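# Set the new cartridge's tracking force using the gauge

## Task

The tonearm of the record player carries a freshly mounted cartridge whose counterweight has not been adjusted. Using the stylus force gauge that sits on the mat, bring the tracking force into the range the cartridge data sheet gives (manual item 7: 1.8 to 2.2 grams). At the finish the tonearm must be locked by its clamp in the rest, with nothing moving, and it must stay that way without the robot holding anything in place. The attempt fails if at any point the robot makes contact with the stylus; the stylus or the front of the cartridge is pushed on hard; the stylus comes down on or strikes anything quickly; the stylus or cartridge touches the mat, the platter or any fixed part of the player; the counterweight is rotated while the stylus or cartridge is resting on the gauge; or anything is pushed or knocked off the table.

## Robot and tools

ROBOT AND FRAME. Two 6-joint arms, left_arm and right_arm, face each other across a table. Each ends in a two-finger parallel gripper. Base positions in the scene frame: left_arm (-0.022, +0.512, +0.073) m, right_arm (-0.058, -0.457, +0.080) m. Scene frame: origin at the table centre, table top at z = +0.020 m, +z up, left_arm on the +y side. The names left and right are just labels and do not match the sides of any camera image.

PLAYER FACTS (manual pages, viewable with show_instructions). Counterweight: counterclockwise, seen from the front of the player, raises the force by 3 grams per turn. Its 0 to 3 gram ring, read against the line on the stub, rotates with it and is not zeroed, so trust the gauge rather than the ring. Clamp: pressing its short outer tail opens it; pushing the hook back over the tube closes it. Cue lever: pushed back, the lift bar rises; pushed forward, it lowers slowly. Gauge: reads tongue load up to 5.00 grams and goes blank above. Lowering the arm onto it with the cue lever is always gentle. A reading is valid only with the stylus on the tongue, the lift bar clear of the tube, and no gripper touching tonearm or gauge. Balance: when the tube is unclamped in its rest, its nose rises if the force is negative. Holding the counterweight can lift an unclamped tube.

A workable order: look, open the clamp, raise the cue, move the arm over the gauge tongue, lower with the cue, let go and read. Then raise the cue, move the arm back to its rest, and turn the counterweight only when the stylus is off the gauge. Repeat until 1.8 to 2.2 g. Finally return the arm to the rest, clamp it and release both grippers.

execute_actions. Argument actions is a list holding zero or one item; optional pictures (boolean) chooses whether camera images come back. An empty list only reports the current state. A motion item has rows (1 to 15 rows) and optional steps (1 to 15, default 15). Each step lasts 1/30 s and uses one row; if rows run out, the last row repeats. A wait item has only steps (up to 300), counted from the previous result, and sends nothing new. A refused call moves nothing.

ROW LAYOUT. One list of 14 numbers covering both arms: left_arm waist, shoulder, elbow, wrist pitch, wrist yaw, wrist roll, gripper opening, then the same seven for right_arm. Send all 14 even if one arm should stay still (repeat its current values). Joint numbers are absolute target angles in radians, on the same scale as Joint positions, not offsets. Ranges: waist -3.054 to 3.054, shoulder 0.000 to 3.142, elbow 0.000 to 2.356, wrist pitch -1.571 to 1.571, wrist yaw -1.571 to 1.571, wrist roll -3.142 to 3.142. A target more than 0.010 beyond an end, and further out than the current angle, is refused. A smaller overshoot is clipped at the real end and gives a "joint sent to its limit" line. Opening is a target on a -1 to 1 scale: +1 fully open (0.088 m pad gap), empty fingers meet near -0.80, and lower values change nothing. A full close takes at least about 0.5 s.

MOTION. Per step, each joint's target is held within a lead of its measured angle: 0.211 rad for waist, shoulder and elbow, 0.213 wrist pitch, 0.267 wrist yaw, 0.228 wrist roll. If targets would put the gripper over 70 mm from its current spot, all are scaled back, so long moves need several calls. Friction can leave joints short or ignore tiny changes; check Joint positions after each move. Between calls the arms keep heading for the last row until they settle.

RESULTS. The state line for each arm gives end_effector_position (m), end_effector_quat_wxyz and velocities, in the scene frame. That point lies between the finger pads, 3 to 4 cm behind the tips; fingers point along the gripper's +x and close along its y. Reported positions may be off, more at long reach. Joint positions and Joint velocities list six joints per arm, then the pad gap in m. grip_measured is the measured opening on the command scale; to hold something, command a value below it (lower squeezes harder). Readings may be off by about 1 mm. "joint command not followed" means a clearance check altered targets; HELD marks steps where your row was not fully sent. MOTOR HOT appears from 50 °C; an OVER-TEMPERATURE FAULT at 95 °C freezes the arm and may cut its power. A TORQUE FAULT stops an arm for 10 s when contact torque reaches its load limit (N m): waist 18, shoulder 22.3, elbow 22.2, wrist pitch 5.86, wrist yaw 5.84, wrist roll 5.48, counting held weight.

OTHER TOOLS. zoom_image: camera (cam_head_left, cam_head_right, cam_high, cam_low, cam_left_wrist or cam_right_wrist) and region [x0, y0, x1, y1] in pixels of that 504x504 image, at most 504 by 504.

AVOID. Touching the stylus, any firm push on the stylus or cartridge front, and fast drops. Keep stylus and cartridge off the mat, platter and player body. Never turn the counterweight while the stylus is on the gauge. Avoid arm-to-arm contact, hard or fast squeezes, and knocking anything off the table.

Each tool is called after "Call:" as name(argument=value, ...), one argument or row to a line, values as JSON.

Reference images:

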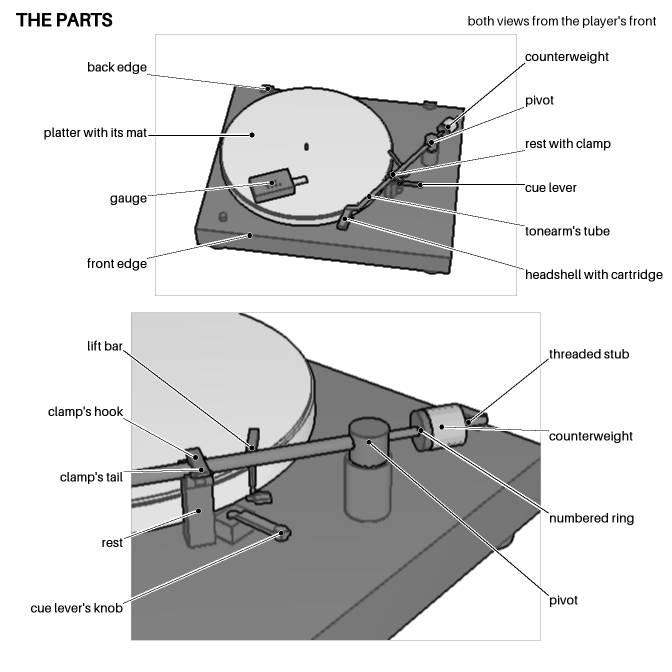

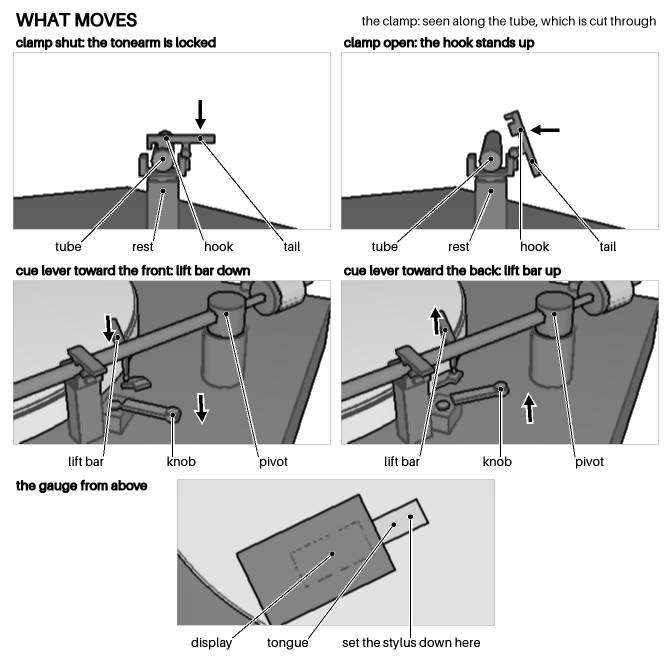

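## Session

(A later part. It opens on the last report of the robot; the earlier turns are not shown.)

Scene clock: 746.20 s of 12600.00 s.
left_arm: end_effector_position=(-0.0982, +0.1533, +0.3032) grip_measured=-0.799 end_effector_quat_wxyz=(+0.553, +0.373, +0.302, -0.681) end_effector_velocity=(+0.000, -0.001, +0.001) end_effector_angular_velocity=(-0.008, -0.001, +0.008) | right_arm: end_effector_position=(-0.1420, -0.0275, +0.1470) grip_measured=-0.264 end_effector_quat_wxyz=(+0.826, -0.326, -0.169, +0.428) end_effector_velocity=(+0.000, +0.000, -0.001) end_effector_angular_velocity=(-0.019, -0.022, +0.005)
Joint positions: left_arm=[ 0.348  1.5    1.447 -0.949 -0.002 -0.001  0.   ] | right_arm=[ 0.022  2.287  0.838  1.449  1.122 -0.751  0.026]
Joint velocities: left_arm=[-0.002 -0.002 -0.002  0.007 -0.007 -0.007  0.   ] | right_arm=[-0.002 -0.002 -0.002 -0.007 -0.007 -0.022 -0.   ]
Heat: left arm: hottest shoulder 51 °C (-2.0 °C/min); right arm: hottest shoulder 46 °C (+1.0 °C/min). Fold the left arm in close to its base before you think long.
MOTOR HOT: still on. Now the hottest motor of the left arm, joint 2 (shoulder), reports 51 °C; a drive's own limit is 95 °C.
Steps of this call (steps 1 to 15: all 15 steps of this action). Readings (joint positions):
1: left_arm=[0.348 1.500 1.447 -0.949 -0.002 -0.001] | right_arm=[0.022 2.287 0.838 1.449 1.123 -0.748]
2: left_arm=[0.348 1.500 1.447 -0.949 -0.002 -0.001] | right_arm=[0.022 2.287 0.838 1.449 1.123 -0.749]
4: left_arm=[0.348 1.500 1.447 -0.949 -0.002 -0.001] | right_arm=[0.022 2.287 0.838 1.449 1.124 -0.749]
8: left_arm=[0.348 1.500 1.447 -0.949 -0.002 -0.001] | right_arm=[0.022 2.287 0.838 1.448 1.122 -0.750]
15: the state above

Call:
execute_actions(
  actions=[
    {"rows":[[0.35,1.5,1.45,-0.95,0,0,-0.9,0.024,2.29,0.844,1.448,1.119,-0.72,-0.36],[0.35,1.5,1.45,-0.95,0,0,-0.9,0.024,2.29,0.844,1.448,1.119,-0.69,-0.36],[0.35,1.5,1.45,-0.95,0,0,-0.9,0.024,2.29,0.844,1.448,1.119,-0.66,-0.36],[0.35,1.5,1.45,-0.95,0,0,-0.9,0.024,2.29,0.844,1.448,1.119,-0.63,-0.36],[0.35,1.5,1.45,-0.95,0,0,-0.9,0.024,2.29,0.844,1.448,1.119,-0.6,-0.36],[0.35,1.5,1.45,-0.95,0,0,-0.9,0.024,2.29,0.844,1.448,1.119,-0.57,-0.36],[0.35,1.5,1.45,-0.95,0,0,-0.9,0.024,2.29,0.844,1.448,1.119,-0.54,-0.36],[0.35,1.5,1.45,-0.95,0,0,-0.9,0.024,2.29,0.844,1.448,1.119,-0.51,-0.36],[0.35,1.5,1.45,-0.95,0,0,-0.9,0.024,2.29,0.844,1.448,1.119,-0.48,-0.36],[0.35,1.5,1.45,-0.95,0,0,-0.9,0.024,2.29,0.844,1.448,1.119,-0.45,-0.36],[0.35,1.5,1.45,-0.95,0,0,-0.9,0.024,2.29,0.844,1.448,1.119,-0.42,-0.36],[0.35,1.5,1.45,-0.95,0,0,-0.9,0.024,2.29,0.844,1.448,1.119,-0.39,-0.36],[0.35,1.5,1.45,-0.95,0,0,-0.9,0.024,2.29,0.844,1.448,1.119,-0.36,-0.36],[0.35,1.5,1.45,-0.95,0,0,-0.9,0.024,2.29,0.844,1.448,1.119,-0.33,-0.36],[0.35,1.5,1.45,-0.95,0,0,-0.9,0.024,2.29,0.844,1.448,1.119,-0.3,-0.36]],"steps":15},
  ],
  pictures=false,
)

Call:
execute_actions(
  actions=[
    {"rows":[[0.35,1.5,1.45,-0.95,0,0,-0.9,0.024,2.29,0.844,1.448,1.119,-0.27,-0.36],[0.35,1.5,1.45,-0.95,0,0,-0.9,0.024,2.29,0.844,1.448,1.119,-0.24,-0.36],[0.35,1.5,1.45,-0.95,0,0,-0.9,0.024,2.29,0.844,1.448,1.119,-0.21,-0.36],[0.35,1.5,1.45,-0.95,0,0,-0.9,0.024,2.29,0.844,1.448,1.119,-0.18,-0.36],[0.35,1.5,1.45,-0.95,0,0,-0.9,0.024,2.29,0.844,1.448,1.119,-0.15,-0.36],[0.35,1.5,1.45,-0.95,0,0,-0.9,0.024,2.29,0.844,1.448,1.119,-0.12,-0.36],[0.35,1.5,1.45,-0.95,0,0,-0.9,0.024,2.29,0.844,1.448,1.119,-0.09,-0.36],[0.35,1.5,1.45,-0.95,0,0,-0.9,0.024,2.29,0.844,1.448,1.119,-0.06,-0.36],[0.35,1.5,1.45,-0.95,0,0,-0.9,0.024,2.29,0.844,1.448,1.119,-0.03,-0.36],[0.35,1.5,1.45,-0.95,0,0,-0.9,0.024,2.29,0.844,1.448,1.119,0.0,-0.36],[0.35,1.5,1.45,-0.95,0,0,-0.9,0.024,2.29,0.844,1.448,1.119,0.03,-0.36],[0.35,1.5,1.45,-0.95,0,0,-0.9,0.024,2.29,0.844,1.448,1.119,0.06,-0.36],[0.35,1.5,1.45,-0.95,0,0,-0.9,0.024,2.29,0.844,1.448,1.119,0.085,-0.36]],"steps":15},
  ],
  pictures=false,
)

Call:
execute_actions(
  actions=[
    {"rows":[[0.35,1.5,1.45,-0.95,0,0,-0.9,0.024,2.29,0.844,1.448,1.119,0.085,-0.36],[0.35,1.5,1.45,-0.95,0,0,-0.9,0.024,2.29,0.844,1.448,1.119,0.085,-0.36],[0.35,1.5,1.45,-0.95,0,0,-0.9,0.024,2.29,0.844,1.448,1.119,0.085,-0.36],[0.35,1.5,1.45,-0.95,0,0,-0.9,0.024,2.29,0.844,1.448,1.119,0.085,-0.36],[0.35,1.5,1.45,-0.95,0,0,-0.9,0.024,2.29,0.844,1.448,1.119,0.085,-0.36],[0.35,1.5,1.45,-0.95,0,0,-0.9,0.024,2.29,0.844,1.448,1.119,0.085,-0.36],[0.35,1.5,1.45,-0.95,0,0,-0.9,0.024,2.29,0.844,1.448,1.119,0.085,-0.36],[0.35,1.5,1.45,-0.95,0,0,-0.9,0.024,2.29,0.844,1.448,1.119,0.08,-0.2],[0.35,1.5,1.45,-0.95,0,0,-0.9,0.024,2.29,0.844,1.448,1.119,0.08,-0.1],[0.35,1.5,1.45,-0.95,0,0,-0.9,0.024,2.29,0.844,1.448,1.119,0.08,0.05]],"steps":15},
  ],
  pictures=false,
)

Call:
execute_actions(
  actions=[
    {"rows":[[0.35,1.5,1.45,-0.95,0,0,-0.9,0.036,2.29,0.835,1.455,1.135,0.08,0.05],[0.35,1.5,1.45,-0.95,0,0,-0.9,0.05,2.289,0.826,1.463,1.149,0.08,0.05],[0.35,1.5,1.45,-0.95,0,0,-0.9,0.064,2.288,0.817,1.471,1.163,0.08,0.05],[0.35,1.5,1.45,-0.95,0,0,-0.9,0.078,2.286,0.808,1.479,1.177,0.08,0.05],[0.35,1.5,1.45,-0.95,0,0,-0.9,0.092,2.284,0.799,1.487,1.191,0.08,0.05],[0.35,1.5,1.45,-0.95,0,0,-0.9,0.106,2.282,0.79,1.495,1.205,0.08,0.05],[0.35,1.5,1.45,-0.95,0,0,-0.9,0.12,2.28,0.78,1.5,1.219,0.08,0.05],[0.35,1.5,1.45,-0.95,0,0,-0.9,0.135,2.277,0.77,1.507,1.234,0.08,0.05],[0.35,1.5,1.45,-0.95,0,0,-0.9,0.15,2.274,0.76,1.515,1.249,0.08,0.05],[0.35,1.5,1.45,-0.95,0,0,-0.9,0.165,2.27,0.75,1.522,1.264,0.08,0.05],[0.35,1.5,1.45,-0.95,0,0,-0.9,0.18,2.265,0.74,1.53,1.28,0.08,0.05],[0.35,1.5,1.45,-0.95,0,0,-0.9,0.2,2.26,0.73,1.535,1.298,0.08,0.05]],"steps":15},
  ],
)

Call:
zoom_image(
  camera="cam_left_wrist",
  region=[200, 30, 300, 130],
)

Scene clock: 780.30 s of 12600.00 s.
left_arm: end_effector_position=(-0.0982, +0.1533, +0.3032) grip_measured=-0.799 end_effector_quat_wxyz=(+0.553, +0.373, +0.302, -0.681) end_effector_velocity=(+0.001, +0.002, -0.001) end_effector_angular_velocity=(+0.007, -0.004, +0.008) | right_arm: end_effector_position=(-0.1415, -0.0275, +0.1469) grip_measured=-0.265 end_effector_quat_wxyz=(+0.872, -0.167, -0.086, +0.452) end_effector_velocity=(-0.002, +0.003, +0.001) end_effector_angular_velocity=(+0.492, +0.699, +0.019)
Joint positions: left_arm=[ 0.348  1.5    1.447 -0.949 -0.002 -0.001  0.   ] | right_arm=[ 0.021  2.288  0.838  1.449  1.122 -0.377  0.026]
Joint velocities: left_arm=[-0.002 -0.002 -0.002 -0.007 -0.007 -0.007  0.   ] | right_arm=[-0.002 -0.002  0.002 -0.007 -0.022  0.857 -0.   ]
Heat: left arm: hottest shoulder 51 °C (+0.0 °C/min); right arm: hottest shoulder 47 °C (+1.0 °C/min). Fold the left arm in close to its base before you think long.
MOTOR HOT: still on. Now the hottest motor of the left arm, joint 2 (shoulder), reports 51 °C; a drive's own limit is 95 °C.
Steps of this call (steps 1 to 15: the robot went on to your last target; steps 16 to 90: nothing new was sent; then 30.60 s passed at rest; steps 91 to 105: all 15 steps of this action). Readings (joint positions):
91: left_arm=[0.348 1.500 1.447 -0.949 -0.002 -0.001] | right_arm=[0.022 2.288 0.838 1.449 1.122 -0.749]
92: left_arm=[0.348 1.500 1.447 -0.949 -0.002 -0.001] | right_arm=[0.022 2.288 0.838 1.449 1.122 -0.735]
94: left_arm=[0.348 1.500 1.447 -0.949 -0.002 -0.001] | right_arm=[0.022 2.288 0.838 1.449 1.122 -0.693]
98: left_arm=[0.348 1.500 1.447 -0.949 -0.002 -0.001] | right_arm=[0.022 2.288 0.838 1.449 1.122 -0.584]
105: the state above

Scene clock: 780.80 s of 12600.00 s.
left_arm: end_effector_position=(-0.0982, +0.1533, +0.3032) grip_measured=-0.799 end_effector_quat_wxyz=(+0.553, +0.373, +0.302, -0.681) end_effector_velocity=(+0.000, -0.001, +0.003) end_effector_angular_velocity=(-0.017, -0.019, -0.002) | right_arm: end_effector_position=(-0.1411, -0.0273, +0.1469) grip_measured=-0.265 end_effector_quat_wxyz=(+0.888, +0.020, +0.011, +0.460) end_effector_velocity=(+0.001, -0.001, -0.004) end_effector_angular_velocity=(+0.201, +0.304, +0.005)
Joint positions: left_arm=[ 0.348  1.5    1.447 -0.949 -0.002 -0.001  0.   ] | right_arm=[0.02  2.288 0.838 1.449 1.122 0.047 0.026]
Joint velocities: left_arm=[-0.007 -0.002  0.002  0.007 -0.022  0.007  0.   ] | right_arm=[-0.002 -0.002 -0.007 -0.022 -0.007  0.388 -0.   ]
Heat: left arm: hottest shoulder 51 °C (+0.0 °C/min); right arm: hottest shoulder 47 °C (+1.0 °C/min). Fold the left arm in close to its base before you think long.
MOTOR HOT: still on. Now the hottest motor of the left arm, joint 2 (shoulder), reports 51 °C; a drive's own limit is 95 °C.
Steps of this call (steps 1 to 15: all 15 steps of this action). Readings (joint positions):
1: left_arm=[0.348 1.500 1.447 -0.949 -0.002 -0.001] | right_arm=[0.021 2.288 0.838 1.449 1.122 -0.347]
2: left_arm=[0.348 1.500 1.447 -0.949 -0.002 -0.001] | right_arm=[0.021 2.288 0.838 1.449 1.122 -0.317]
4: left_arm=[0.348 1.500 1.447 -0.949 -0.002 -0.001] | right_arm=[0.020 2.288 0.838 1.449 1.122 -0.257]
8: left_arm=[0.348 1.500 1.447 -0.949 -0.002 -0.001] | right_arm=[0.020 2.288 0.838 1.449 1.122 -0.137]
15: the state above

Scene clock: 781.30 s of 12600.00 s.
left_arm: end_effector_position=(-0.0982, +0.1533, +0.3032) grip_measured=-0.799 end_effector_quat_wxyz=(+0.553, +0.373, +0.302, -0.681) end_effector_velocity=(+0.000, -0.001, +0.001) end_effector_angular_velocity=(-0.008, -0.001, +0.008) | right_arm: end_effector_position=(-0.1420, -0.0274, +0.1469) grip_measured=+0.018 end_effector_quat_wxyz=(+0.887, +0.034, +0.018, +0.460) end_effector_velocity=(-0.002, +0.003, -0.001) end_effector_angular_velocity=(-0.019, -0.014, +0.020)
Joint positions: left_arm=[ 0.348  1.5    1.447 -0.949 -0.002 -0.001  0.   ] | right_arm=[0.022 2.288 0.838 1.448 1.122 0.078 0.04 ]
Joint velocities: left_arm=[-0.002 -0.002 -0.002  0.007 -0.007 -0.007  0.   ] | right_arm=[-0.002 -0.002  0.002 -0.022 -0.022 -0.007  0.017]
Heat: left arm: hottest shoulder 51 °C (+0.0 °C/min); right arm: hottest shoulder 47 °C (+1.0 °C/min). Fold the left arm in close to its base before you think long.
MOTOR HOT: still on. Now the hottest motor of the left arm, joint 2 (shoulder), reports 51 °C; a drive's own limit is 95 °C.
Steps of this call (steps 1 to 15: all 15 steps of this action). Readings (joint positions):
1: left_arm=[0.348 1.500 1.447 -0.949 -0.002 -0.001] | right_arm=[0.019 2.288 0.838 1.449 1.122 0.057]
2: left_arm=[0.348 1.500 1.447 -0.949 -0.002 -0.001] | right_arm=[0.019 2.288 0.838 1.448 1.122 0.064]
4: left_arm=[0.348 1.500 1.447 -0.949 -0.002 -0.001] | right_arm=[0.019 2.288 0.838 1.448 1.122 0.072]
8: left_arm=[0.348 1.500 1.447 -0.949 -0.002 -0.001] | right_arm=[0.019 2.288 0.838 1.448 1.122 0.078]
15: the state above

Scene clock: 781.80 s of 12600.00 s.
left_arm: end_effector_position=(-0.0982, +0.1533, +0.3032) grip_measured=-0.799 end_effector_quat_wxyz=(+0.553, +0.373, +0.302, -0.681) end_effector_velocity=(+0.003, +0.001, +0.003) end_effector_angular_velocity=(-0.004, -0.006, +0.028) | right_arm: end_effector_position=(-0.1787, -0.0774, +0.1425) grip_measured=+0.050 end_effector_quat_wxyz=(+0.884, +0.032, +0.018, +0.465) end_effector_velocity=(-0.047, -0.043, +0.010) end_effector_angular_velocity=(+0.017, +0.011, +0.088)
Joint positions: left_arm=[ 0.348  1.5    1.447 -0.949 -0.002 -0.001  0.   ] | right_arm=[0.192 2.273 0.741 1.527 1.28  0.078 0.041]
Joint velocities: left_arm=[-0.002 -0.007  0.002 -0.007 -0.022 -0.022  0.   ] | right_arm=[ 0.183 -0.051 -0.076  0.051  0.095 -0.007  0.   ]
Heat: left arm: hottest shoulder 51 °C (+0.0 °C/min); right arm: hottest shoulder 47 °C (+1.0 °C/min). Fold the left arm in close to its base before you think long.
MOTOR HOT: still on. Now the hottest motor of the left arm, joint 2 (shoulder), reports 51 °C; a drive's own limit is 95 °C.
Steps of this call (steps 1 to 15: all 15 steps of this action). Readings (joint positions):
1: left_arm=[0.348 1.500 1.447 -0.949 -0.002 -0.001] | right_arm=[0.022 2.288 0.838 1.448 1.122 0.078]
2: left_arm=[0.348 1.500 1.447 -0.949 -0.002 -0.001] | right_arm=[0.026 2.288 0.838 1.451 1.126 0.078]
4: left_arm=[0.348 1.500 1.447 -0.949 -0.002 -0.001] | right_arm=[0.043 2.288 0.832 1.463 1.146 0.078]
8: left_arm=[0.348 1.500 1.447 -0.949 -0.002 -0.001] | right_arm=[0.098 2.288 0.799 1.489 1.195 0.078]
15: the state above
camera_calibration (this result's frames):
cam_left_wrist: T_world_to_cam=[[-0.969378, 0.244666, 0.0210709, -0.130944], [0.236676, 0.953704, -0.185562, -0.0453343], [-0.0654962, -0.174893, -0.982407, 0.397548], [0, 0, 0, 1]] pos_world=[-0.0901671, 0.144801, 0.384901]
cam_right_wrist: T_world_to_cam=[[0.816789, -0.575141, -0.0454874, 0.115936], [-0.255902, -0.290499, -0.922022, 0.0892307], [0.517078, 0.764737, -0.384456, 0.282727], [0, 0, 0, 1]] pos_world=[-0.218053, -0.123611, 0.196242]

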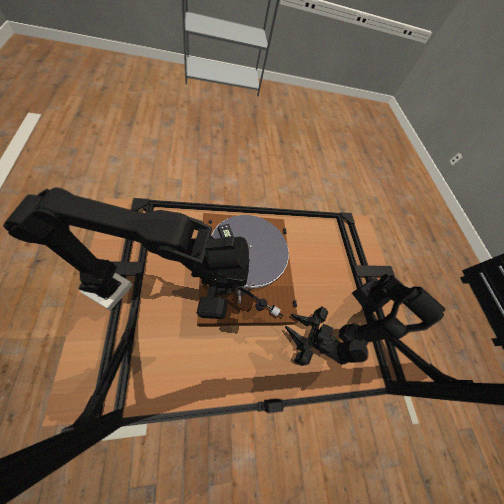

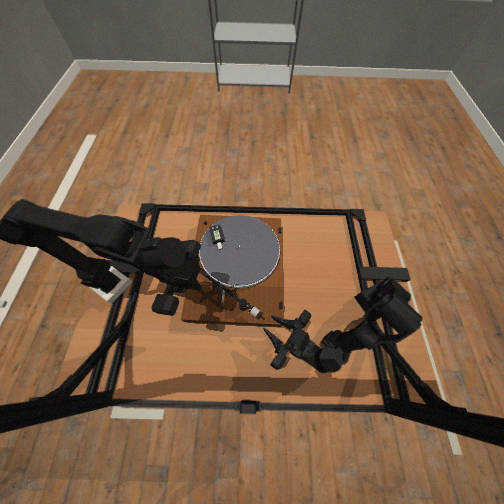

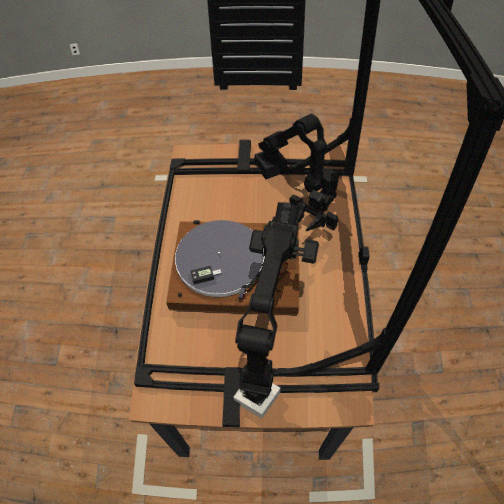

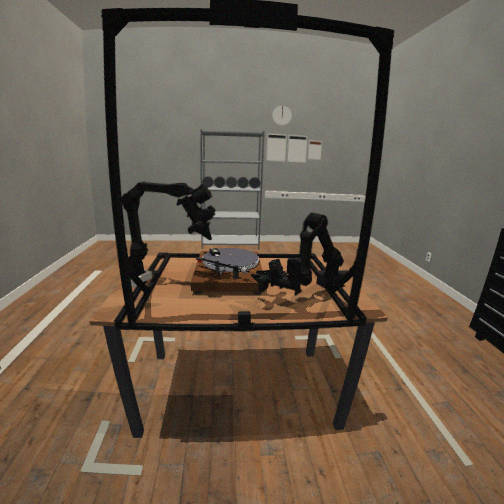

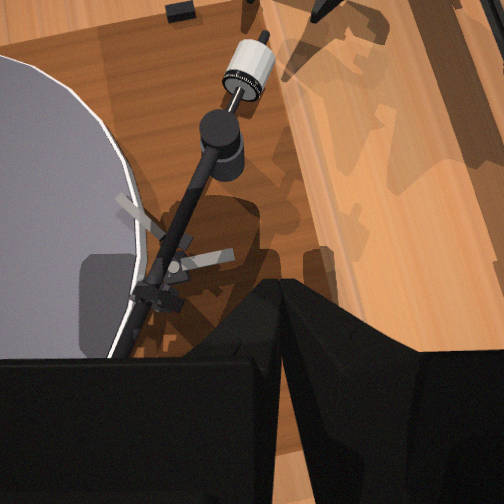

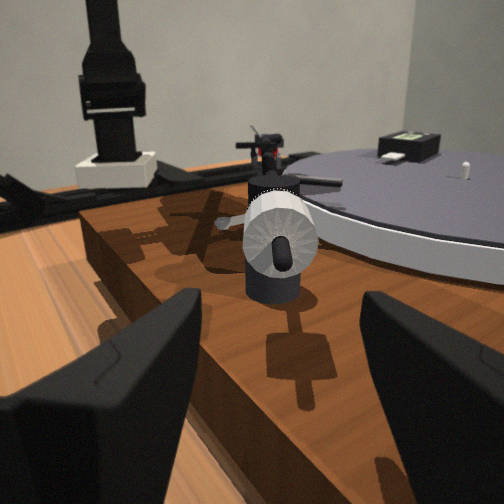

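Region (200, 30, 300, 130) of cam_left_wrist's 504x504 image, scaled by 5.040, with more detail than that image has.

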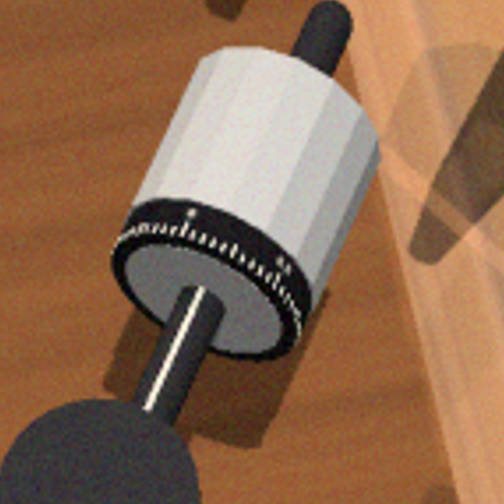

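Call:
finished_scene(
  scene=1,
)

The scene is finished: the task was done.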